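# Place the yellow sponge on the blue-block desk, or tote

## Task

Set the yellow sponge down on the desk that carries a blue foam block, resting on the desk top itself rather than on any object there. If none of the room's desks has such a block, place the sponge inside the tote near the door instead, fully within it and not sticking out over the rim. Every foam block must stay at its original spot and orientation, nothing new may end up on the floor, and the cartons must remain standing upright on their desks. The robot must not tip over or finish leaning, and the outcome only counts if it holds without the robot supporting anything.

## Robot and tools

Robot: a Hello Robot Stretch 4, a single-arm mobile manipulator. It has an omni-wheel base, a mast carrying a lift, one arm that telescopes straight forward, a three-joint wrist and a two-finger gripper. It stands about 1.6 m tall, and the base rim lies within 0.23 m of the base origin. Cameras: head_camera (mast top, pointed ahead and down; turn the base to aim it), head_left_camera and head_right_camera (fisheye lenses beside it, looking more steeply down and showing the base and arm), and wrist_camera (behind the fingers, looking along them, with the fingertips near the bottom of its image).

Frames: the base frame sits on the floor under the base centre, with x forward, y to the left and z up. hand_pose is reported in this frame. It is the point centred between the fingers, 0.015 m back from the tips, and may be somewhat inaccurate. The odometry frame is wherever the base frame was when the scene began.

execute_actions: "actions" is a list holding one action or nothing. An empty list only reports state and images. "cameras" chooses which images come back: head_camera, head_left_camera, head_right_camera, wrist_camera or "all". Null, omitted or ["all"] returns every image, [] returns none, and an unknown name rejects the call. An action contains "base", "joints" or both, plus optional "pace" and "contact_limits". {"end_of_arm": "enable_torque"} must be sent by itself. Motions within one action begin together but may finish separately.

base: give exactly one key. Each is a relative move measured from the base position in the latest reported state. translate_m drives straight along x, in metres, from -2 to 2, positive forward. strafe_m slides sideways, in metres, from -2 to 2, positive left. rotate_rad turns in place, in radians, from -3.2 to 3.2, positive counter-clockwise seen from above.

joints: a single object keyed by joint name. Each value is an absolute target, not an offset. lift_m is 0 to 1.2 m. arm_m is extension from 0 to 0.55 m. wrist_yaw_rad is -1.134 to 4.276, where 0 points forward, positive turns left and 3.14 is folded back; above 3.4 the arm may block it. wrist_pitch_rad is -1.117 to 4.259, where 0 is level and 1.57 points down. wrist_roll_rad is -1.117 to 4.259; at 0 the fingers are level, and positive turns clockwise when viewed from behind the gripper. gripper_m is the finger gap, 0 to 0.08 m. A joint is counted as arrived within ±0.004 (lift, arm), ±0.02 (yaw, roll), ±0.05 (pitch) or ±0.002 (gripper). A joint target outside its range is clipped and reported. Any other bad value or unknown key rejects the call, and nothing moves. Anything you leave out of an action may keep driving toward an earlier target.

pace is "slow", "default", "fast" or "max". Base top speeds are 0.1, 0.3, 0.4 and 0.6 m/s, and turn rates are 1, 2, 3 and 4 rad/s. These drop when the lift is above 0.2 m, to 0.3 m/s and 1 rad/s at full height. contact_limits accepts only arm_m, from 0 (gentlest) to 0.75 (firmest), with 0.5 as the default. It sets how much force stops the arm.

wait: "seconds" from 0 to 10. Nothing new is commanded, and it returns the same output as an empty action. zoom_image: "camera" plus "region" [x0, y0, x1, y1] in pixels of that camera's newest full image, with the origin at top-left and a size of at most 504 by 504. finished_scene: "scene" is the current scene number. It ends the scene permanently, reports success and supplies the next task.

Results: the "pictures" line gives the image order. base_status and joint_status describe how each motion ended. "done" for the base means only that the wheels turned the commanded amount, even if they slipped. "off_target" means the part stopped short and may still be pushing. "contact_stop_at_<key>" means it hit something; that part drops its target and may go slack, so a slack lift can sink and slack wheels can roll. "limit_stop_at_tilt" means a lean above 6 degrees; lift, arm and wheels go limp until the lean eases. "limit_stop_at_own_body" is a self-collision block. "torque_fault" means a wrist or gripper motor has shut off and needs enable_torque. After any stop, the later execute_actions, wait and finished_scene calls in that same reply are skipped. on_its_own lists things you did not command, and there "held at" is a target, not a position. lidar_m gives 12 ranges in metres, one per 30° sector: the 1st straight ahead, then counter-clockwise (4th left, 7th behind, 10th right). "-" means nothing seen, or something closer than 0.25 m. The lidar covers roughly 0.15 m up to robot height and misses glass and thin legs. wrist_depth_mm is a 7×7 grid from top-left, with values of 100 to 2000 mm or "-". base_odometry comes from wheel counts only. If turned_by_wheels and turned_by_imu disagree by more than about 0.1 rad, expect a collision or slip and a heading error of about that difference. base_tilt is in degrees, positive when leaning forward or right, with an offset of up to about 1.5. motor_effort is a percentage, positive toward higher joint values, with the peak in brackets. For wheel_0 to wheel_2, positive means turning right.

Gripping: command a gap smaller than the object. While holding, the reading stays above the command, gripper effort moves away from 0, and status reads off_target. If gripper effort stays beyond about 50, the motor faults and may let go.

Avoid: turning or driving with over 1 kg held and arm_m above 0.2, especially at fast paces. Avoid sustained pushes or pulls, particularly with the gripper high. Avoid pressing the gripper into things during base or arm moves, which causes wrist faults. Avoid pitch below -0.2 combined with roll below -0.4 or above 4. Avoid drops, slams and knocking objects over. To unfold at the start, send lift_m 0.4 with wrist_yaw_rad 0 in a single action. Loose objects may occasionally get nudged by outside forces.

Each tool is called by a JSON object that holds its "api" and its "payload", one argument or row to a line.

## Session

{"api": "execute_actions", "payload": {
  "actions": []
}}

Scene clock: 0.00 s.
base_odometry: x=+0.000 y=+0.000 heading=+0.000 (m, m, rad; odometry frame)
turned_by_wheels: +0.000 (rad since the last result)
turned_by_imu: +0.000 (rad since the last result)
base_tilt: forward=+0.2 right=+0.8 (deg)
lidar_m: 1.02 1.10 1.26 1.18 1.23 1.95 1.14 1.64 2.07 1.94 2.01 1.12
base_status: not commanded
joint_positions: lift_m=+0.138 arm_m=+0.002 wrist_yaw_rad=+3.208 wrist_pitch_rad=+0.019 wrist_roll_rad=+0.016 gripper_m=+0.040
joint_status: not commanded
motor_effort: lift_m=+18 arm_m=+0 wrist_yaw_rad=+1 wrist_pitch_rad=-7 wrist_roll_rad=+1 gripper_m=-1 wheel_0=+0 wheel_1=-1 wheel_2=+0 (%)
hand_pose: x=-0.0450 y=+0.0732 z=+0.3127 quat_wxyz=(-0.033, -0.010, +0.008, +0.999) (m; base frame)
wrist_depth_mm: - - 140 - 1921 1921 1863 / - - 138 - 1921 1863 1863 / - - 137 - 1921 1863 1863 / - 120 138 - 1863 1863 1808 / 189 1708 - 1921 1863 1863 1863 / 196 1255 1281 1229 1308 1308 1281 / 195 - - 891 128 - 866
pictures: head_camera, head_left_camera, head_right_camera, wrist_camera
Images, in order (width x height): head_camera 420x560, head_left_camera 420x672, head_right_camera 420x672, wrist_camera 616x392.

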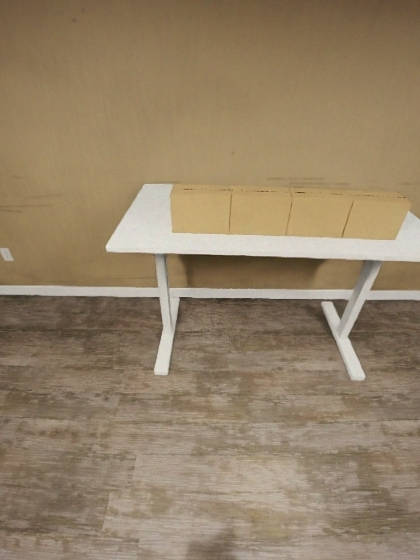

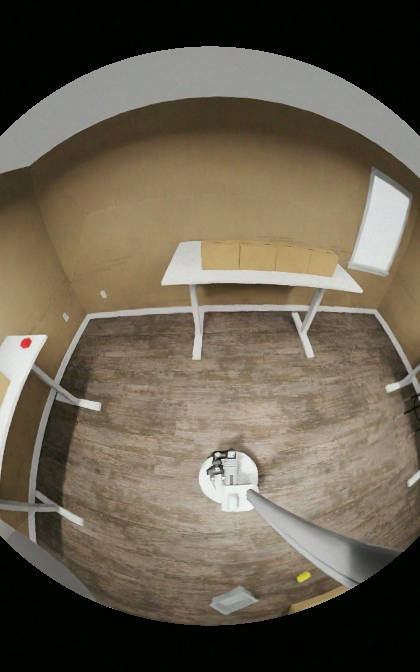

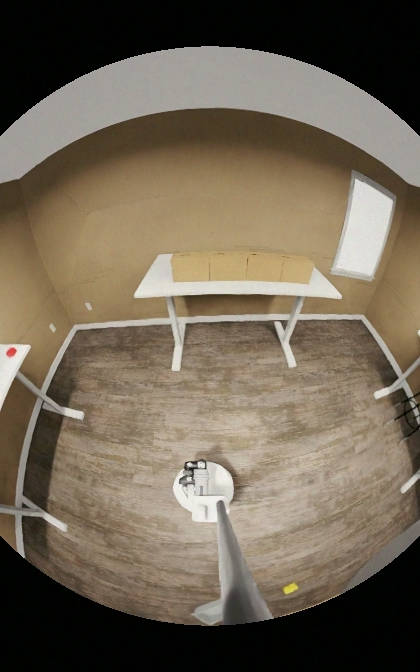

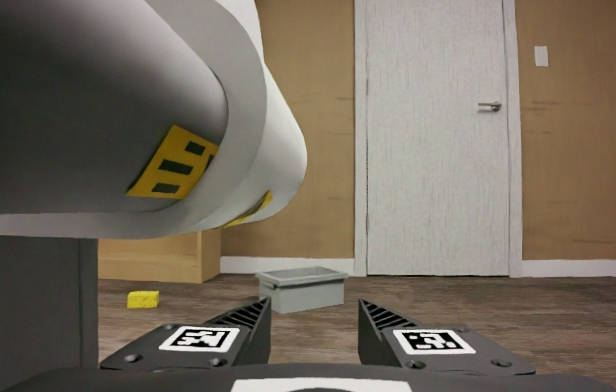

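{"api": "execute_actions", "payload": {
  "actions": [
    {"base":{"rotate_rad":1.57},"joints":{"lift_m":0.2},"pace":"fast"}
  ],
  "cameras": ["head_camera","head_left_camera"]
}}

{"api": "execute_actions", "payload": {
  "actions": [
    {"base":{"rotate_rad":1.57},"joints":{"lift_m":0.4,"wrist_yaw_rad":0},"pace":"fast"}
  ],
  "cameras": ["head_camera","head_left_camera"]
}}

{"api": "execute_actions", "payload": {
  "actions": [
    {"base":{"rotate_rad":1.57},"pace":"fast"}
  ],
  "cameras": ["head_camera","head_left_camera"]
}}

Scene clock: 4.23 s.
base_odometry: x=+0.000 y=+0.000 heading=+1.570 (m, m, rad; odometry frame)
turned_by_wheels: +1.570 (rad since the last result)
turned_by_imu: +1.578 (rad since the last result)
base_tilt: forward=+0.3 right=+1.0 (deg)
lidar_m: 1.15 1.23 1.94 1.15 1.67 2.11 2.00 2.66 1.11 1.05 1.11 1.24
base_status: done
joint_positions: lift_m=+0.200 arm_m=+0.002 wrist_yaw_rad=+3.208 wrist_pitch_rad=+0.019 wrist_roll_rad=+0.016 gripper_m=+0.040
joint_status: all done
motor_effort: lift_m=+21(23) arm_m=+0(0) wrist_yaw_rad=+1(1) wrist_pitch_rad=-7(9) wrist_roll_rad=+0(0) gripper_m=+0(0) wheel_0=-2(8) wheel_1=-2(16) wheel_2=-1(11) (%)
hand_pose: x=-0.0450 y=+0.0732 z=+0.3740 quat_wxyz=(-0.033, -0.010, +0.008, +0.999) (m; base frame)
wrist_depth_mm: - - 140 - - - - / - - 138 - - - - / - - 137 - - - - / - 120 138 - - - - / 189 - - - - - - / 196 1430 1499 1499 1537 1499 1464 / 195 - - 1042 128 - 1008
pictures: head_camera, head_left_camera
Images, in order (width x height): head_camera 420x560, head_left_camera 420x672.

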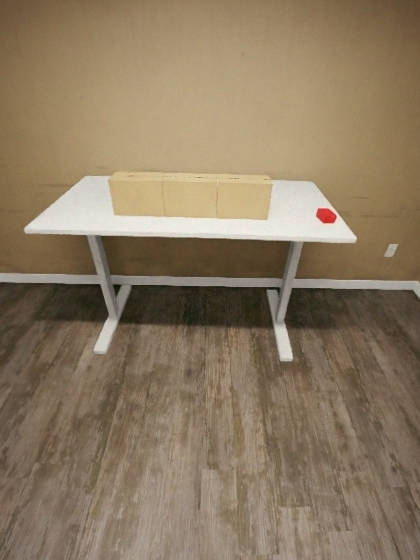

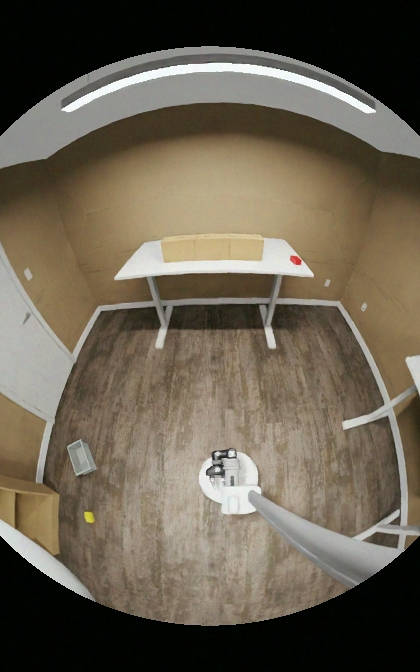

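Scene clock: 6.63 s.
base_odometry: x=+0.000 y=+0.000 heading=+3.139 (m, m, rad; odometry frame)
turned_by_wheels: +1.569 (rad since the last result)
turned_by_imu: +1.578 (rad since the last result)
base_tilt: forward=+0.2 right=+0.9 (deg)
lidar_m: 1.14 1.66 2.03 1.92 1.51 1.11 1.06 1.14 1.25 1.19 1.27 1.93
base_status: done
joint_positions: lift_m=+0.400 arm_m=+0.002 wrist_yaw_rad=+0.000 wrist_pitch_rad=+0.019 wrist_roll_rad=+0.016 gripper_m=+0.040
joint_status: all done
motor_effort: lift_m=+21(27) arm_m=+0(1) wrist_yaw_rad=+0(7) wrist_pitch_rad=-9(9) wrist_roll_rad=+0(1) gripper_m=-1(1) wheel_0=-2(10) wheel_1=-3(11) wheel_2=-1(11) (%)
hand_pose: x=+0.3856 y=-0.0874 z=+0.5740 quat_wxyz=(+1.000, +0.008, +0.009, +0.000) (m; base frame)
wrist_depth_mm: 1618 1618 1661 1618 1576 1576 1618 / 1618 1499 1661 1618 1576 1618 1576 / 1661 1618 1618 1618 1618 1576 1576 / 1618 1537 1618 1661 1576 1576 1576 / 1618 1576 1618 1618 1576 1618 1618 / 1618 1537 1576 1618 1576 1537 1576 / 1336 - - 1499 128 - 1464
pictures: head_camera, head_left_camera
Images, in order (width x height): head_camera 420x560, head_left_camera 420x672.

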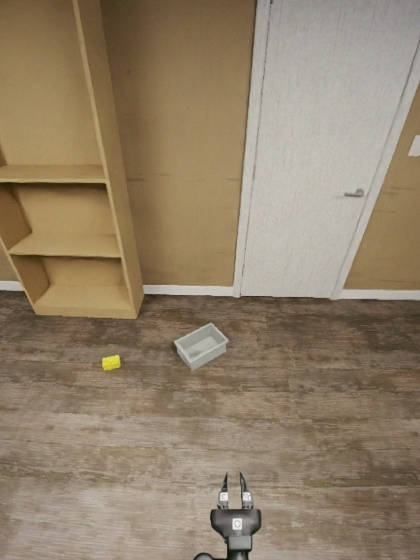

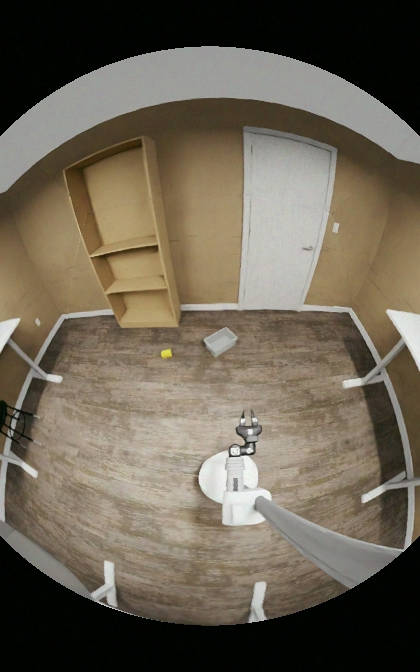

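Scene clock: 8.37 s.
base_odometry: x=+0.000 y=+0.000 heading=-1.574 (m, m, rad; odometry frame)
turned_by_wheels: +1.570 (rad since the last result)
turned_by_imu: +1.578 (rad since the last result)
base_tilt: forward=+0.3 right=+1.0 (deg)
lidar_m: 1.94 1.49 1.09 1.04 1.12 1.26 1.19 1.27 1.96 1.14 1.68 2.04
base_status: done
joint_positions: lift_m=+0.400 arm_m=+0.002 wrist_yaw_rad=+0.000 wrist_pitch_rad=+0.019 wrist_roll_rad=+0.016 gripper_m=+0.040
joint_status: not commanded
motor_effort: lift_m=+21(21) arm_m=-1(0) wrist_yaw_rad=+0(1) wrist_pitch_rad=-11(9) wrist_roll_rad=+0(0) gripper_m=-1(0) wheel_0=-1(11) wheel_1=-2(12) wheel_2=+0(12) (%)
hand_pose: x=+0.3856 y=-0.0874 z=+0.5740 quat_wxyz=(+1.000, +0.008, +0.009, +0.000) (m; base frame)
wrist_depth_mm: - - - - - - - / - - - - - - - / - - - 1808 1921 - - / - - - - - - - / - - - - - - - / - - - 1921 - - - / 1397 - - 1464 129 - 1430
pictures: head_camera, head_left_camera
Images, in order (width x height): head_camera 420x560, head_left_camera 420x672.

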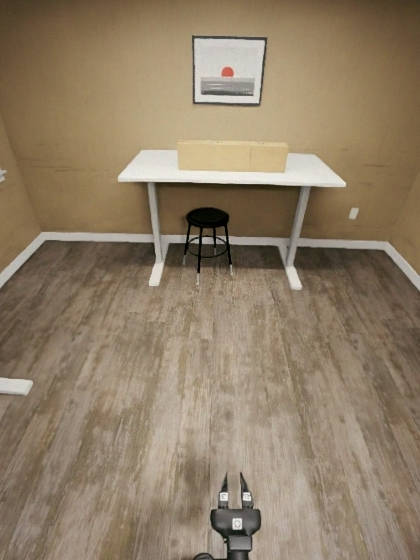

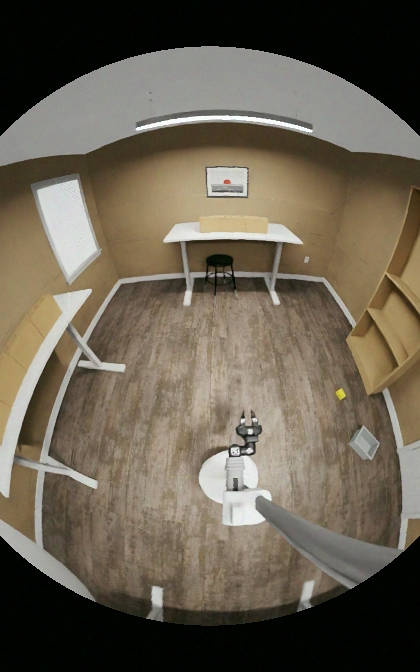

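{"api": "execute_actions", "payload": {
  "actions": [
    {"base":{"rotate_rad":-1.03},"joints":{"wrist_pitch_rad":1.57,"wrist_roll_rad":-1.03,"gripper_m":0.08,"lift_m":0.3},"pace":"fast"}
  ],
  "cameras": []
}}

{"api": "execute_actions", "payload": {
  "actions": [
    {"base":{"translate_m":0.8},"pace":"fast"}
  ],
  "cameras": ["head_camera","wrist_camera"]
}}

Scene clock: 21.63 s.
base_odometry: x=+0.000 y=+0.000 heading=-2.604 (m, m, rad; odometry frame)
turned_by_wheels: -1.030 (rad since the last result)
turned_by_imu: -1.036 (rad since the last result)
base_tilt: forward=+0.2 right=+0.9 (deg)
lidar_m: 1.65 2.04 1.93 1.46 1.12 1.06 1.11 1.24 1.19 1.29 1.94 1.11
base_status: done
joint_positions: lift_m=+0.300 arm_m=+0.002 wrist_yaw_rad=+0.000 wrist_pitch_rad=+1.569 wrist_roll_rad=-1.029 gripper_m=+0.080
joint_status: all done
motor_effort: lift_m=+15(22) arm_m=+0(1) wrist_yaw_rad=+2(0) wrist_pitch_rad=+0(6) wrist_roll_rad=-2(4) gripper_m=+1(0) wheel_0=+1(9) wheel_1=+2(11) wheel_2=-1(7) (%)
hand_pose: x=+0.1732 y=-0.0874 z=+0.2658 quat_wxyz=(+0.616, -0.348, +0.615, +0.348) (m; base frame)
wrist_depth_mm: 211 217 424 424 424 424 424 / 208 209 223 421 421 421 424 / 206 206 207 421 421 421 418 / 204 205 205 240 418 418 415 / 204 204 204 206 415 415 413 / 202 202 202 204 410 410 410 / - - 151 203 410 - -
pictures: none
No camera images: the call's "cameras" was empty. Leave "cameras" out to get every camera's image.

Scene clock: 25.00 s.
base_odometry: x=-0.687 y=-0.410 heading=-2.604 (m, m, rad; odometry frame)
turned_by_wheels: +0.000 (rad since the last result)
turned_by_imu: -0.002 (rad since the last result)
base_tilt: forward=+0.1 right=+0.9 (deg)
lidar_m: 0.93 1.75 1.54 1.59 1.79 1.71 2.22 1.70 1.61 1.66 0.53 0.88
base_status: done
joint_positions: lift_m=+0.300 arm_m=+0.002 wrist_yaw_rad=+0.000 wrist_pitch_rad=+1.570 wrist_roll_rad=-1.029 gripper_m=+0.080
joint_status: not commanded
motor_effort: lift_m=+15(15) arm_m=+0(0) wrist_yaw_rad=+0(1) wrist_pitch_rad=-1(1) wrist_roll_rad=-1(2) gripper_m=+1(1) wheel_0=+0(8) wheel_1=+2(9) wheel_2=+2(15) (%)
hand_pose: x=+0.1732 y=-0.0874 z=+0.2658 quat_wxyz=(+0.616, -0.348, +0.615, +0.348) (m; base frame)
wrist_depth_mm: 210 217 421 424 421 424 424 / 208 209 222 421 421 421 382 / 206 206 208 418 421 421 418 / 205 204 206 239 415 413 418 / 204 203 204 206 415 413 415 / 202 202 202 204 410 413 410 / - - 151 202 407 - -
pictures: head_camera, wrist_camera
camera_calibration (this result's frames):
wrist_camera: T_world_to_cam=[[0.873827, -0.486173, -0.00785515, -0.193321], [-0.486221, -0.873555, -0.022164, 0.0710194], [0.00391364, 0.0231869, -0.999723, 0.4157], [0, 0, 0, 1]] pos_world=[0.201833, -0.041587, 0.415641]
Images, in order (width x height): head_camera 420x560, wrist_camera 616x392.

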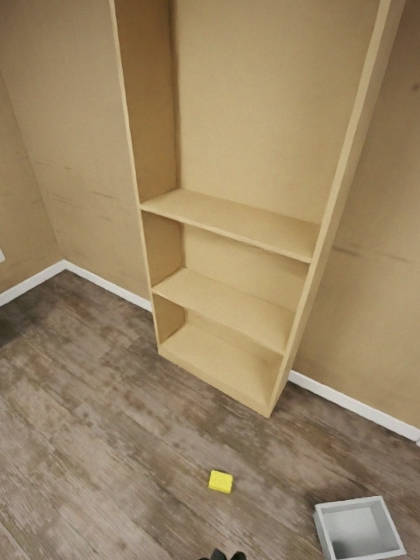

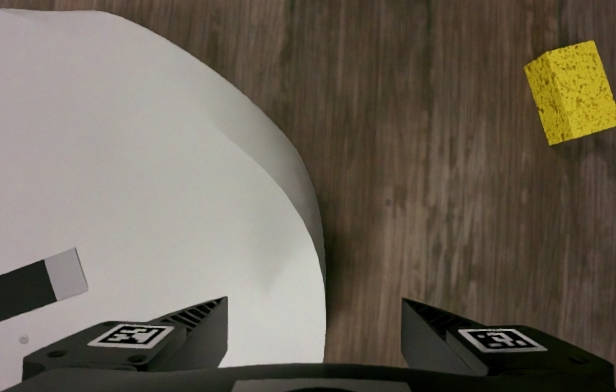

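{"api": "execute_actions", "payload": {
  "actions": [
    {"joints":{"arm_m":0.348,"wrist_roll_rad":1.82,"lift_m":0.15},"base":{"strafe_m":0.01}}
  ],
  "cameras": ["head_left_camera","wrist_camera"]
}}

Scene clock: 34.03 s.
base_odometry: x=-0.682 y=-0.418 heading=-2.604 (m, m, rad; odometry frame)
turned_by_wheels: +0.000 (rad since the last result)
turned_by_imu: +0.000 (rad since the last result)
base_tilt: forward=+0.2 right=+0.9 (deg)
lidar_m: 0.93 1.75 1.51 1.58 1.80 1.73 2.22 1.70 1.62 1.67 0.53 0.86
base_status: done
joint_positions: lift_m=+0.150 arm_m=+0.346 wrist_yaw_rad=+0.000 wrist_pitch_rad=+1.570 wrist_roll_rad=+1.819 gripper_m=+0.080
joint_status: all done
motor_effort: lift_m=+14(18) arm_m=+9(10) wrist_yaw_rad=+1(0) wrist_pitch_rad=+0(2) wrist_roll_rad=+2(7) gripper_m=+1(1) wheel_0=-2(9) wheel_1=+4(7) wheel_2=+0(2) (%)
hand_pose: x=+0.5176 y=-0.0874 z=+0.1158 quat_wxyz=(+0.434, +0.558, +0.434, -0.558) (m; base frame)
wrist_depth_mm: 273 273 271 268 268 266 265 / 273 271 270 267 267 265 264 / 272 271 270 267 266 264 263 / 270 270 267 266 264 263 262 / 270 267 266 221 264 262 260 / 267 267 265 220 263 260 259 / - - 151 220 262 - -
pictures: head_left_camera, wrist_camera
camera_calibration (this result's frames):
wrist_camera: T_world_to_cam=[[-0.976976, 0.213133, -0.00963023, 0.523818], [0.213295, 0.976752, -0.0214769, 0.0347694], [0.00482891, -0.0230365, -0.999723, 0.25994], [0, 0, 0, 1]] pos_world=[0.503086, -0.139616, 0.265659]
Images, in order (width x height): head_left_camera 420x672, wrist_camera 616x392.

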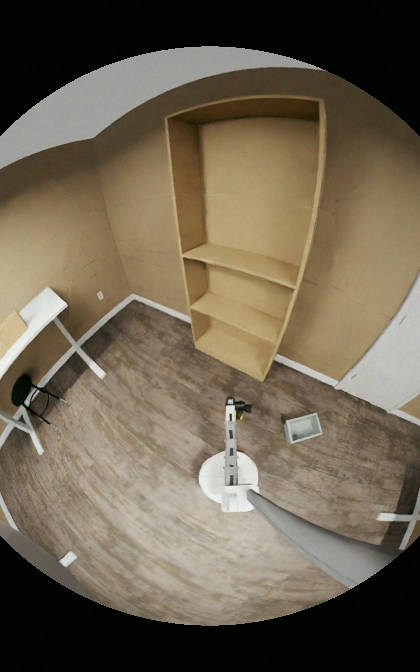

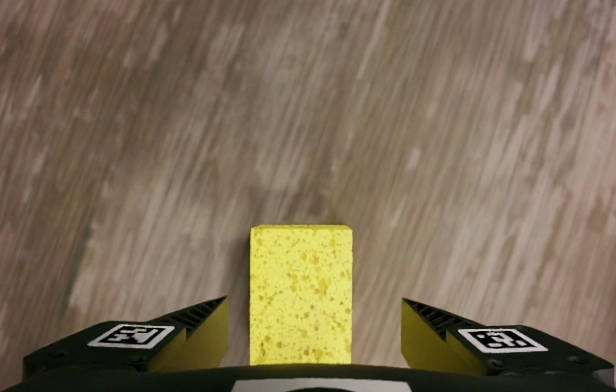

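{"api": "execute_actions", "payload": {
  "actions": [
    {"joints":{"arm_m":0.356,"lift_m":0.06}}
  ],
  "cameras": ["wrist_camera"]
}}

{"api": "execute_actions", "payload": {
  "actions": [
    {"joints":{"gripper_m":0.04}}
  ],
  "cameras": ["wrist_camera"]
}}

{"api": "execute_actions", "payload": {
  "actions": [
    {"joints":{"lift_m":1.15,"arm_m":0.0},"base":{"translate_m":-0.5},"pace":"fast"}
  ]
}}

Scene clock: 39.93 s.
base_odometry: x=-0.682 y=-0.418 heading=-2.604 (m, m, rad; odometry frame)
turned_by_wheels: +0.000 (rad since the last result)
turned_by_imu: +0.000 (rad since the last result)
base_tilt: forward=+0.2 right=+0.9 (deg)
lidar_m: 0.91 1.72 1.52 1.60 1.76 1.72 2.20 1.71 1.64 1.66 0.56 0.90
base_status: not commanded
joint_positions: lift_m=+0.060 arm_m=+0.354 wrist_yaw_rad=+0.000 wrist_pitch_rad=+1.570 wrist_roll_rad=+1.819 gripper_m=+0.080
joint_status: all done
motor_effort: lift_m=+15(13) arm_m=+9(4) wrist_yaw_rad=+1(1) wrist_pitch_rad=+0(1) wrist_roll_rad=+2(2) gripper_m=+1(1) wheel_0=-3(2) wheel_1=+4(4) wheel_2=+0(0) (%)
hand_pose: x=+0.5255 y=-0.0874 z=+0.0258 quat_wxyz=(+0.434, +0.558, +0.434, -0.558) (m; base frame)
wrist_depth_mm: 182 181 180 179 178 177 - / 181 180 179 178 177 176 175 / 181 180 178 178 176 175 175 / 180 179 178 177 176 175 174 / 179 178 177 132 175 174 173 / 178 177 132 131 131 173 173 / - - 131 131 130 - -
pictures: wrist_camera
camera_calibration (this result's frames):
wrist_camera: T_world_to_cam=[[-0.976931, 0.21334, -0.0095657, 0.53072], [0.213502, 0.976706, -0.021491, 0.0310267], [0.00475799, -0.0230375, -0.999723, 0.169951], [0, 0, 0, 1]] pos_world=[0.511044, -0.139613, 0.175648]
Images, in order (width x height): wrist_camera 616x392.

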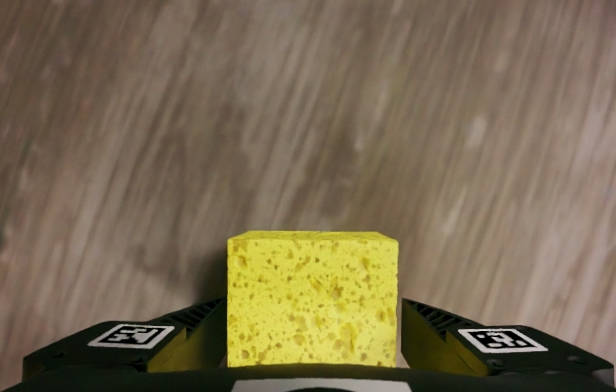

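Scene clock: 40.93 s.
base_odometry: x=-0.682 y=-0.418 heading=-2.604 (m, m, rad; odometry frame)
turned_by_wheels: +0.000 (rad since the last result)
turned_by_imu: +0.000 (rad since the last result)
base_tilt: forward=+0.2 right=+1.0 (deg)
lidar_m: 0.94 1.74 1.53 1.58 1.80 1.72 2.19 1.69 1.64 1.67 0.55 0.89
base_status: not commanded
joint_positions: lift_m=+0.060 arm_m=+0.354 wrist_yaw_rad=+0.000 wrist_pitch_rad=+1.570 wrist_roll_rad=+1.819 gripper_m=+0.059
joint_status: gripper_m off_target (ended at +0.059, target +0.040)
on_its_own: gripper_m is held at +0.054, not at your +0.040, by its contact guard: the fingers met something
motor_effort: lift_m=+15(14) arm_m=+8(9) wrist_yaw_rad=+1(0) wrist_pitch_rad=-1(1) wrist_roll_rad=+1(2) gripper_m=-39(40) wheel_0=-2(3) wheel_1=+4(4) wheel_2=+0(0) (%)
hand_pose: x=+0.5255 y=-0.0874 z=+0.0258 quat_wxyz=(+0.434, +0.558, +0.434, -0.558) (m; base frame)
wrist_depth_mm: 182 181 180 179 178 177 - / 181 180 179 178 177 176 175 / 181 179 179 177 177 175 175 / 180 179 178 177 176 175 174 / 179 178 177 131 174 174 173 / 178 178 132 131 131 173 173 / 177 - 131 131 130 - -
pictures: wrist_camera
camera_calibration (this result's frames):
wrist_camera: T_world_to_cam=[[-0.976923, 0.213375, -0.00956581, 0.530719], [0.213537, 0.976699, -0.0214909, 0.0310075], [0.00475728, -0.0230377, -0.999723, 0.169952], [0, 0, 0, 1]] pos_world=[0.511042, -0.139612, 0.175648]
Images, in order (width x height): wrist_camera 616x392.

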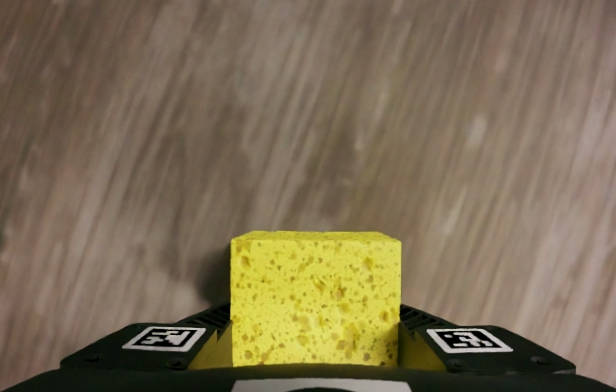

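Scene clock: 44.73 s.
base_odometry: x=-0.253 y=-0.162 heading=-2.604 (m, m, rad; odometry frame)
turned_by_wheels: -0.001 (rad since the last result)
turned_by_imu: +0.000 (rad since the last result)
base_tilt: forward=+0.2 right=+0.9 (deg)
lidar_m: 1.38 1.85 1.76 1.85 1.37 1.28 1.40 1.42 1.35 1.48 1.09 0.83
base_status: done
joint_positions: lift_m=+1.150 arm_m=+0.004 wrist_yaw_rad=+0.000 wrist_pitch_rad=+1.570 wrist_roll_rad=+1.820 gripper_m=+0.059
joint_status: all done
joint sent to its limit — the command would take arm_m past its lower limit, so that joint was sent only as far as its limit.
on_its_own: gripper_m is held at +0.054, not at your +0.040, by its contact guard: the fingers met something
motor_effort: lift_m=+21(27) arm_m=-8(11) wrist_yaw_rad=+1(2) wrist_pitch_rad=-3(0) wrist_roll_rad=+0(2) gripper_m=-39(39) wheel_0=-2(7) wheel_1=-2(8) wheel_2=-2(14) (%)
hand_pose: x=+0.1745 y=-0.0874 z=+1.1153 quat_wxyz=(+0.434, +0.558, +0.434, -0.558) (m; base frame)
wrist_depth_mm: 1281 1281 1255 1255 1229 1229 1229 / 1281 1255 1255 1255 1255 1229 1229 / 1255 1255 1229 1255 1255 1229 1229 / 1255 1255 1255 1255 1025 615 355 / 1255 1229 1229 132 1025 1229 1205 / 1255 1255 132 131 131 1205 1182 / 1229 - 131 130 130 - 1205
pictures: head_camera, head_left_camera, head_right_camera, wrist_camera
camera_calibration (this result's frames):
wrist_camera: T_world_to_cam=[[-0.976813, 0.213892, -0.00929045, 0.197967], [0.214047, 0.976586, -0.0215508, 0.129338], [0.00446337, -0.0230397, -0.999725, 1.26082], [0, 0, 0, 1]] pos_world=[0.160065, -0.139605, 1.2651]
Images, in order (width x height): head_camera 420x560, head_left_camera 420x672, head_right_camera 420x672, wrist_camera 616x392.

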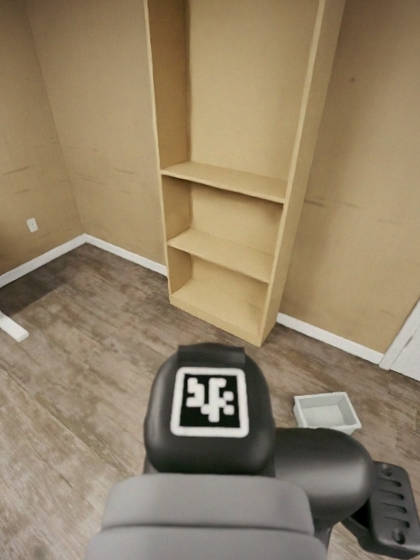

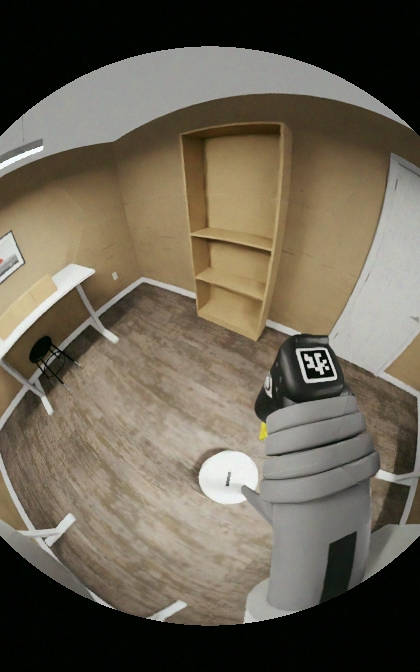

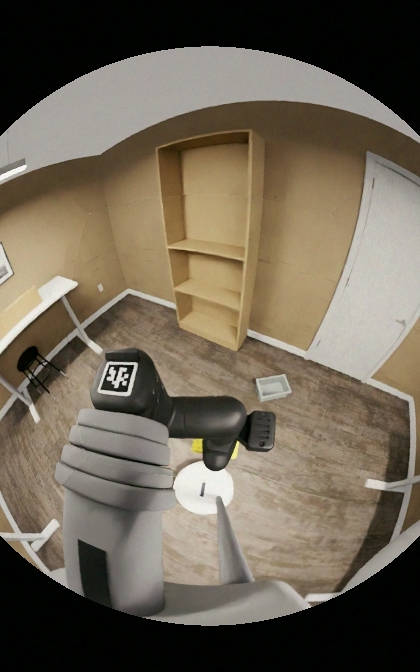

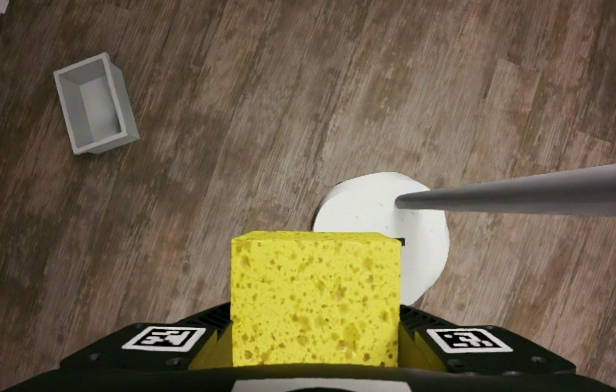

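{"api": "execute_actions", "payload": {
  "actions": [
    {"joints":{"lift_m":1.2,"wrist_pitch_rad":0.6,"wrist_roll_rad":0.0},"base":{"rotate_rad":1.02},"pace":"fast"}
  ],
  "cameras": ["wrist_camera"]
}}

{"api": "execute_actions", "payload": {
  "actions": [
    {"joints":{"arm_m":0.3},"base":{"translate_m":0.7},"pace":"fast"}
  ]
}}

Scene clock: 51.37 s.
base_odometry: x=-0.253 y=-0.162 heading=-1.585 (m, m, rad; odometry frame)
turned_by_wheels: +1.019 (rad since the last result)
turned_by_imu: +1.024 (rad since the last result)
base_tilt: forward=+0.3 right=+0.9 (deg)
lidar_m: 1.78 1.87 1.37 1.29 1.38 1.39 1.40 1.47 1.69 0.90 1.36 1.86
base_status: done
joint_positions: lift_m=+1.198 arm_m=+0.004 wrist_yaw_rad=+0.000 wrist_pitch_rad=+0.603 wrist_roll_rad=+0.001 gripper_m=+0.059
joint_status: all done
joint sent to its limit — the command would take lift_m past its upper limit, so that joint was sent only as far as its limit.
on_its_own: gripper_m is held at +0.054, not at your +0.040, by its contact guard: the fingers met something
motor_effort: lift_m=+21(27) arm_m=-8(8) wrist_yaw_rad=+0(2) wrist_pitch_rad=-10(14) wrist_roll_rad=-2(7) gripper_m=-39(38) wheel_0=-3(10) wheel_1=-4(10) wheel_2=-2(7) (%)
hand_pose: x=+0.3496 y=-0.0874 z=+1.2560 quat_wxyz=(+0.955, +0.000, +0.297, +0.000) (m; base frame)
wrist_depth_mm: - - - - - - - / - - 1661 1618 1756 - - / - - - - - - - / - - - - - - - / - - - 131 1921 - - / 1618 1661 131 131 130 1708 1661 / 1464 - 131 131 130 - 1464
pictures: wrist_camera
camera_calibration (this result's frames):
wrist_camera: T_world_to_cam=[[0.0261489, -0.999409, 0.0222948, -0.126049], [-0.548989, -0.0329951, -0.835178, 1.29526], [0.83542, 0.00959935, -0.549528, 0.547629], [0, 0, 0, 1]] pos_world=[0.256879, -0.0884945, 1.38552]
Images, in order (width x height): wrist_camera 616x392.

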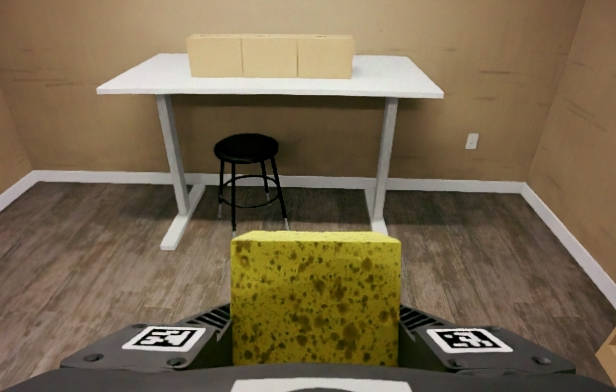

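Scene clock: 55.17 s.
base_odometry: x=-0.262 y=-0.862 heading=-1.585 (m, m, rad; odometry frame)
turned_by_wheels: +0.001 (rad since the last result)
turned_by_imu: -0.001 (rad since the last result)
base_tilt: forward=+0.2 right=+0.9 (deg)
lidar_m: 1.07 1.11 2.19 1.27 1.37 2.49 2.85 2.29 1.16 1.30 1.40 1.12
base_status: done
joint_positions: lift_m=+1.198 arm_m=+0.298 wrist_yaw_rad=+0.000 wrist_pitch_rad=+0.603 wrist_roll_rad=+0.000 gripper_m=+0.059
joint_status: all done
on_its_own: gripper_m is held at +0.054, not at your +0.040, by its contact guard: the fingers met something
motor_effort: lift_m=+21(21) arm_m=+9(8) wrist_yaw_rad=+1(2) wrist_pitch_rad=-8(8) wrist_roll_rad=-1(2) gripper_m=-39(39) wheel_0=+1(8) wheel_1=+5(9) wheel_2=+1(10) (%)
hand_pose: x=+0.6446 y=-0.0874 z=+1.2561 quat_wxyz=(+0.955, +0.000, +0.297, +0.000) (m; base frame)
wrist_depth_mm: 1205 1205 1229 1182 1160 1182 1160 / 1281 1281 1281 1281 1281 1255 1281 / 798 778 768 759 946 1229 1366 / 798 798 798 798 809 809 1464 / 1229 1708 699 131 683 1708 1661 / 1618 1308 132 131 130 1708 1661 / 1464 - 131 131 130 - 1499
pictures: head_camera, head_left_camera, head_right_camera, wrist_camera
camera_calibration (this result's frames):
wrist_camera: T_world_to_cam=[[0.0261661, -0.999405, 0.0224609, -0.133998], [-0.548478, -0.0331375, -0.835508, 1.45739], [0.835755, 0.00954268, -0.549019, 0.300357], [0, 0, 0, 1]] pos_world=[0.551826, -0.0884906, 1.38557]
Images, in order (width x height): head_camera 420x560, head_left_camera 420x672, head_right_camera 420x672, wrist_camera 616x392.

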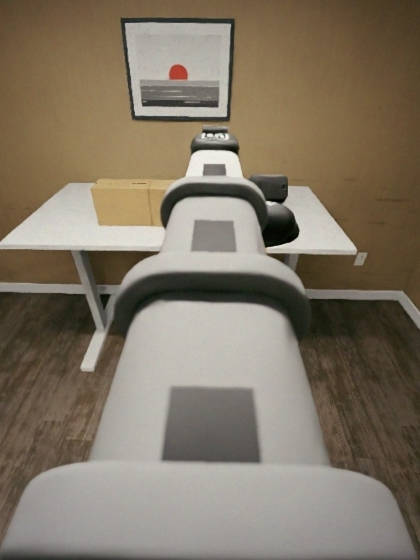

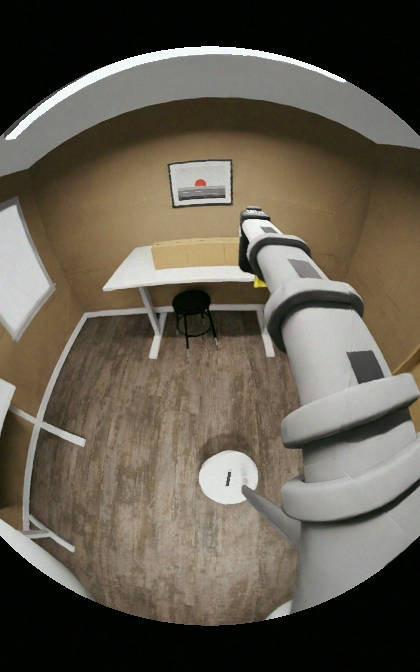

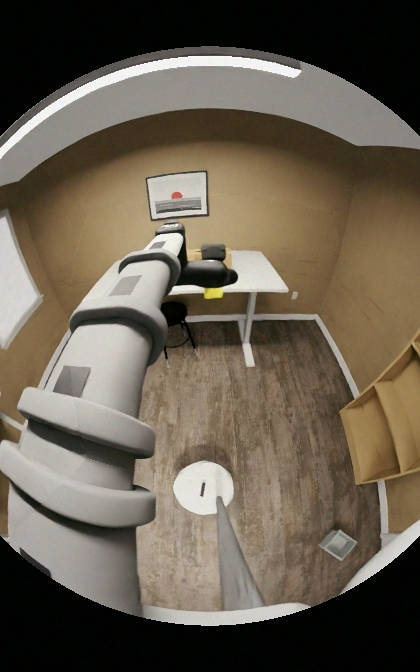

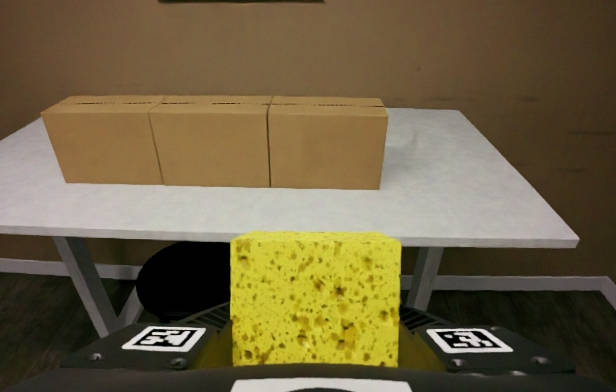

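{"api": "execute_actions", "payload": {
  "actions": [
    {"joints":{"arm_m":0.55,"wrist_pitch_rad":0.95},"base":{"translate_m":0.4},"pace":"fast"}
  ],
  "cameras": ["wrist_camera","head_camera"]
}}

Scene clock: 68.77 s.
base_odometry: x=-0.268 y=-1.262 heading=-1.584 (m, m, rad; odometry frame)
turned_by_wheels: +0.000 (rad since the last result)
turned_by_imu: -0.001 (rad since the last result)
base_tilt: forward=+0.3 right=+0.9 (deg)
lidar_m: 0.66 0.70 1.00 1.31 1.34 1.85 3.31 1.44 1.40 1.32 1.69 0.71
base_status: done
joint_positions: lift_m=+1.198 arm_m=+0.549 wrist_yaw_rad=+0.000 wrist_pitch_rad=+0.952 wrist_roll_rad=+0.000 gripper_m=+0.059
joint_status: all done
on_its_own: gripper_m is held at +0.054, not at your +0.040, by its contact guard: the fingers met something
motor_effort: lift_m=+21(21) arm_m=+8(8) wrist_yaw_rad=-1(3) wrist_pitch_rad=-6(6) wrist_roll_rad=-1(1) gripper_m=-38(39) wheel_0=+3(10) wheel_1=+3(5) wheel_2=-2(8) (%)
hand_pose: x=+0.8428 y=-0.0874 z=+1.2034 quat_wxyz=(+0.889, +0.000, +0.458, +0.000) (m; base frame)
wrist_depth_mm: 699 707 707 691 691 683 683 / 676 676 668 668 668 668 676 / 585 580 580 580 580 580 585 / 286 286 287 287 287 500 508 / 255 255 250 132 246 262 455 / 234 231 132 131 131 231 410 / 306 - 131 131 130 - -
pictures: head_camera, wrist_camera
camera_calibration (this result's frames):
wrist_camera: T_world_to_cam=[[0.0324397, -0.999399, 0.0122379, -0.130981], [-0.801258, -0.0333234, -0.597391, 1.44858], [0.59744, 0.00957342, -0.801857, 0.610888], [0, 0, 0, 1]] pos_world=[0.799964, -0.0884788, 1.35681]
Images, in order (width x height): head_camera 420x560, wrist_camera 616x392.

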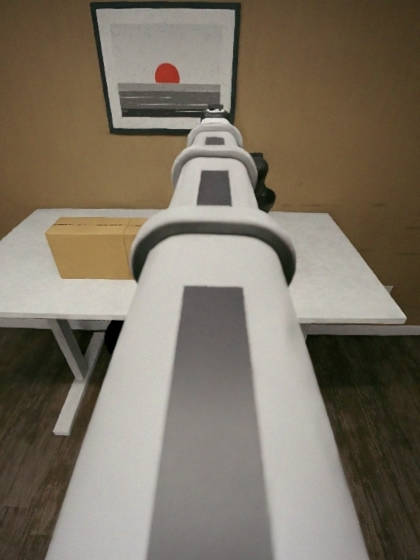

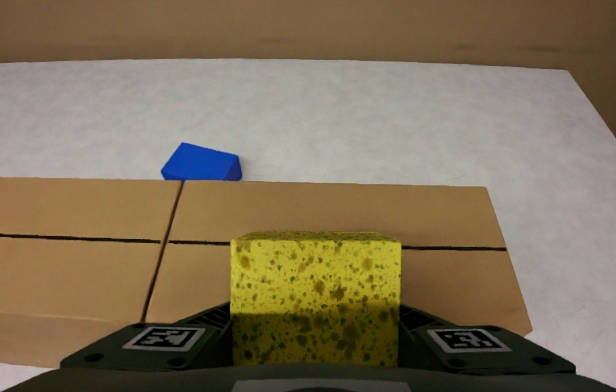

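{"api": "execute_actions", "payload": {
  "actions": [
    {"base":{"strafe_m":-0.36},"pace":"fast"}
  ],
  "cameras": []
}}

{"api": "execute_actions", "payload": {
  "actions": [
    {"base":{"translate_m":0.13},"joints":{"wrist_pitch_rad":1.57}}
  ],
  "cameras": ["wrist_camera","head_right_camera"]
}}

Scene clock: 75.13 s.
base_odometry: x=-0.628 y=-1.257 heading=-1.584 (m, m, rad; odometry frame)
turned_by_wheels: +0.000 (rad since the last result)
turned_by_imu: +0.000 (rad since the last result)
base_tilt: forward=+0.2 right=+1.0 (deg)
lidar_m: 0.66 0.70 0.94 1.64 1.74 2.67 3.30 1.22 1.00 0.95 1.33 0.68
base_status: done
joint_positions: lift_m=+1.198 arm_m=+0.549 wrist_yaw_rad=+0.000 wrist_pitch_rad=+0.952 wrist_roll_rad=+0.000 gripper_m=+0.059
joint_status: not commanded
on_its_own: gripper_m is held at +0.054, not at your +0.040, by its contact guard: the fingers met something
motor_effort: lift_m=+21(21) arm_m=+8(8) wrist_yaw_rad=+1(1) wrist_pitch_rad=-6(6) wrist_roll_rad=+0(1) gripper_m=-38(39) wheel_0=+1(11) wheel_1=-3(13) wheel_2=+0(1) (%)
hand_pose: x=+0.8428 y=-0.0874 z=+1.2034 quat_wxyz=(+0.889, +0.000, +0.458, +0.000) (m; base frame)
wrist_depth_mm: 715 707 715 691 699 683 683 / 676 668 676 661 715 778 768 / 585 580 580 580 591 891 891 / 294 512 512 512 517 1060 1060 / 294 436 445 131 436 1336 1308 / 293 394 132 131 131 1336 1366 / 325 - 131 131 130 - 1255
pictures: none
No camera images: the call's "cameras" was empty. Leave "cameras" out to get every camera's image.

Scene clock: 76.87 s.
base_odometry: x=-0.629 y=-1.387 heading=-1.584 (m, m, rad; odometry frame)
turned_by_wheels: +0.000 (rad since the last result)
turned_by_imu: +0.000 (rad since the last result)
base_tilt: forward=+0.3 right=+0.8 (deg)
lidar_m: 0.53 0.57 0.79 1.70 1.72 3.15 3.45 1.35 1.02 0.96 1.30 0.56
base_status: done
joint_positions: lift_m=+1.198 arm_m=+0.549 wrist_yaw_rad=+0.000 wrist_pitch_rad=+1.570 wrist_roll_rad=+0.000 gripper_m=+0.059
joint_status: all done
on_its_own: gripper_m is held at +0.054, not at your +0.040, by its contact guard: the fingers met something
motor_effort: lift_m=+21(21) arm_m=+8(9) wrist_yaw_rad=+1(1) wrist_pitch_rad=+0(0) wrist_roll_rad=-1(2) gripper_m=-39(39) wheel_0=+4(8) wheel_1=+4(9) wheel_2=-2(11) (%)
hand_pose: x=+0.7197 y=-0.0874 z=+1.1640 quat_wxyz=(+0.708, +0.000, +0.707, +0.000) (m; base frame)
wrist_depth_mm: 375 375 373 373 368 991 1060 / 373 370 368 368 366 1281 1281 / 291 368 368 364 366 1281 1281 / 285 366 366 362 362 1281 1281 / 366 362 362 131 359 1229 1281 / 362 362 132 131 131 1255 1255 / 362 - 131 131 130 - 1255
pictures: head_right_camera, wrist_camera
camera_calibration (this result's frames):
wrist_camera: T_world_to_cam=[[0.0333118, -0.999407, -0.0087023, -0.102782], [-0.999191, -0.0331058, -0.0228228, 0.800034], [0.0225212, 0.00945553, -0.999702, 1.29687], [0, 0, 0, 1]] pos_world=[0.773604, -0.0884978, 1.31385]
Images, in order (width x height): head_right_camera 420x672, wrist_camera 616x392.

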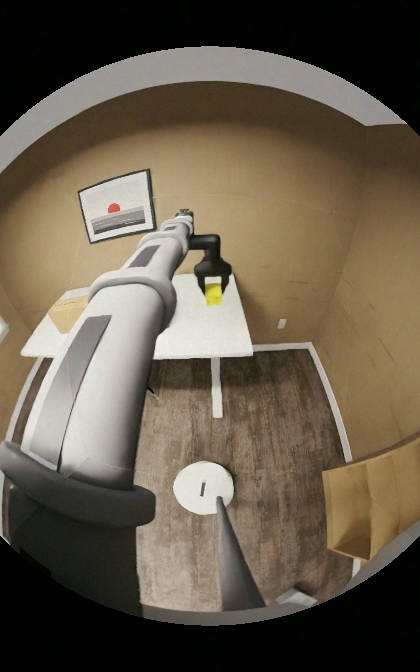

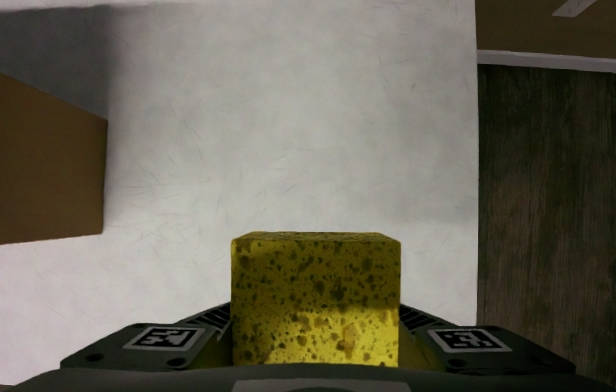

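{"api": "execute_actions", "payload": {
  "actions": [
    {"joints":{"lift_m":1.014}}
  ],
  "cameras": []
}}

{"api": "execute_actions", "payload": {
  "actions": [
    {"joints":{"gripper_m":0.08}}
  ],
  "cameras": []
}}

{"api": "execute_actions", "payload": {
  "actions": [
    {"joints":{"lift_m":1.12},"pace":"fast"}
  ],
  "cameras": ["wrist_camera"]
}}

Scene clock: 81.93 s.
base_odometry: x=-0.629 y=-1.387 heading=-1.584 (m, m, rad; odometry frame)
turned_by_wheels: +0.000 (rad since the last result)
turned_by_imu: -0.001 (rad since the last result)
base_tilt: forward=+0.3 right=+1.0 (deg)
lidar_m: 0.54 0.56 0.80 1.69 1.72 3.17 3.48 1.42 1.00 0.97 1.31 0.62
base_status: not commanded
joint_positions: lift_m=+1.014 arm_m=+0.549 wrist_yaw_rad=+0.000 wrist_pitch_rad=+1.570 wrist_roll_rad=+0.000 gripper_m=+0.059
joint_status: all done
on_its_own: gripper_m is held at +0.054, not at your +0.040, by its contact guard: the fingers met something
motor_effort: lift_m=+14(22) arm_m=+8(8) wrist_yaw_rad=+1(0) wrist_pitch_rad=-1(1) wrist_roll_rad=+0(1) gripper_m=-39(38) wheel_0=+3(3) wheel_1=+4(4) wheel_2=-2(2) (%)
hand_pose: x=+0.7196 y=-0.0874 z=+0.9798 quat_wxyz=(+0.707, +0.000, +0.707, +0.000) (m; base frame)
wrist_depth_mm: 187 186 185 185 184 183 - / 185 185 184 183 182 182 181 / 184 183 183 182 182 181 181 / 183 182 181 181 180 180 180 / 182 181 181 131 179 179 178 / 181 180 131 131 130 178 177 / 179 - 131 131 130 - -
pictures: none
No camera images: the call's "cameras" was empty. Leave "cameras" out to get every camera's image.

Scene clock: 82.87 s.
base_odometry: x=-0.629 y=-1.387 heading=-1.584 (m, m, rad; odometry frame)
turned_by_wheels: +0.000 (rad since the last result)
turned_by_imu: +0.000 (rad since the last result)
base_tilt: forward=+0.3 right=+0.9 (deg)
lidar_m: 0.55 0.59 0.80 1.72 1.73 3.13 3.46 1.38 1.04 0.96 1.31 0.58
base_status: not commanded
joint_positions: lift_m=+1.014 arm_m=+0.549 wrist_yaw_rad=+0.000 wrist_pitch_rad=+1.570 wrist_roll_rad=+0.000 gripper_m=+0.080
joint_status: all done
motor_effort: lift_m=+14(14) arm_m=+8(8) wrist_yaw_rad=+1(1) wrist_pitch_rad=+1(1) wrist_roll_rad=+0(1) gripper_m=+1(40) wheel_0=+3(4) wheel_1=+4(4) wheel_2=-2(2) (%)
hand_pose: x=+0.7196 y=-0.0874 z=+0.9798 quat_wxyz=(+0.707, +0.000, +0.707, +0.000) (m; base frame)
wrist_depth_mm: 187 186 186 185 184 183 - / 185 185 184 183 183 182 182 / 184 183 183 182 181 181 181 / 183 182 181 181 180 180 179 / 181 181 180 135 179 179 178 / 180 180 146 135 135 178 177 / - - 134 134 133 - -
pictures: none
No camera images: the call's "cameras" was empty. Leave "cameras" out to get every camera's image.

Scene clock: 84.07 s.
base_odometry: x=-0.629 y=-1.387 heading=-1.584 (m, m, rad; odometry frame)
turned_by_wheels: +0.000 (rad since the last result)
turned_by_imu: +0.000 (rad since the last result)
base_tilt: forward=+0.3 right=+0.9 (deg)
lidar_m: 0.52 0.59 0.80 1.69 1.73 3.13 3.44 1.34 0.99 0.97 1.30 0.56
base_status: not commanded
joint_positions: lift_m=+1.120 arm_m=+0.549 wrist_yaw_rad=+0.000 wrist_pitch_rad=+1.570 wrist_roll_rad=+0.000 gripper_m=+0.080
joint_status: all done
motor_effort: lift_m=+21(21) arm_m=+8(9) wrist_yaw_rad=+0(2) wrist_pitch_rad=+2(1) wrist_roll_rad=+0(1) gripper_m=+1(1) wheel_0=+3(3) wheel_1=+4(4) wheel_2=-2(2) (%)
hand_pose: x=+0.7196 y=-0.0874 z=+1.0853 quat_wxyz=(+0.707, +0.000, +0.707, +0.000) (m; base frame)
wrist_depth_mm: 294 294 291 291 290 290 1060 / 291 293 290 290 289 289 1205 / 290 289 289 287 287 285 1205 / 283 287 287 286 285 283 1205 / 286 286 285 239 283 282 1205 / 285 283 283 238 282 279 1182 / - - 151 237 236 - -
pictures: wrist_camera
camera_calibration (this result's frames):
wrist_camera: T_world_to_cam=[[0.0333114, -0.999407, -0.0087075, -0.10346], [-0.999195, -0.0331068, -0.0226671, 0.798041], [0.0223654, 0.00945557, -0.999705, 1.21833], [0, 0, 0, 1]] pos_world=[0.773596, -0.0884978, 1.23516]
Images, in order (width x height): wrist_camera 616x392.

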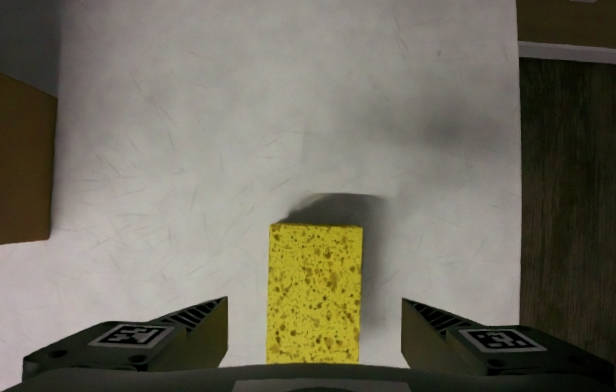

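{"api": "finished_scene", "payload": {
  "scene": 1
}}

The scene is finished: the task was done.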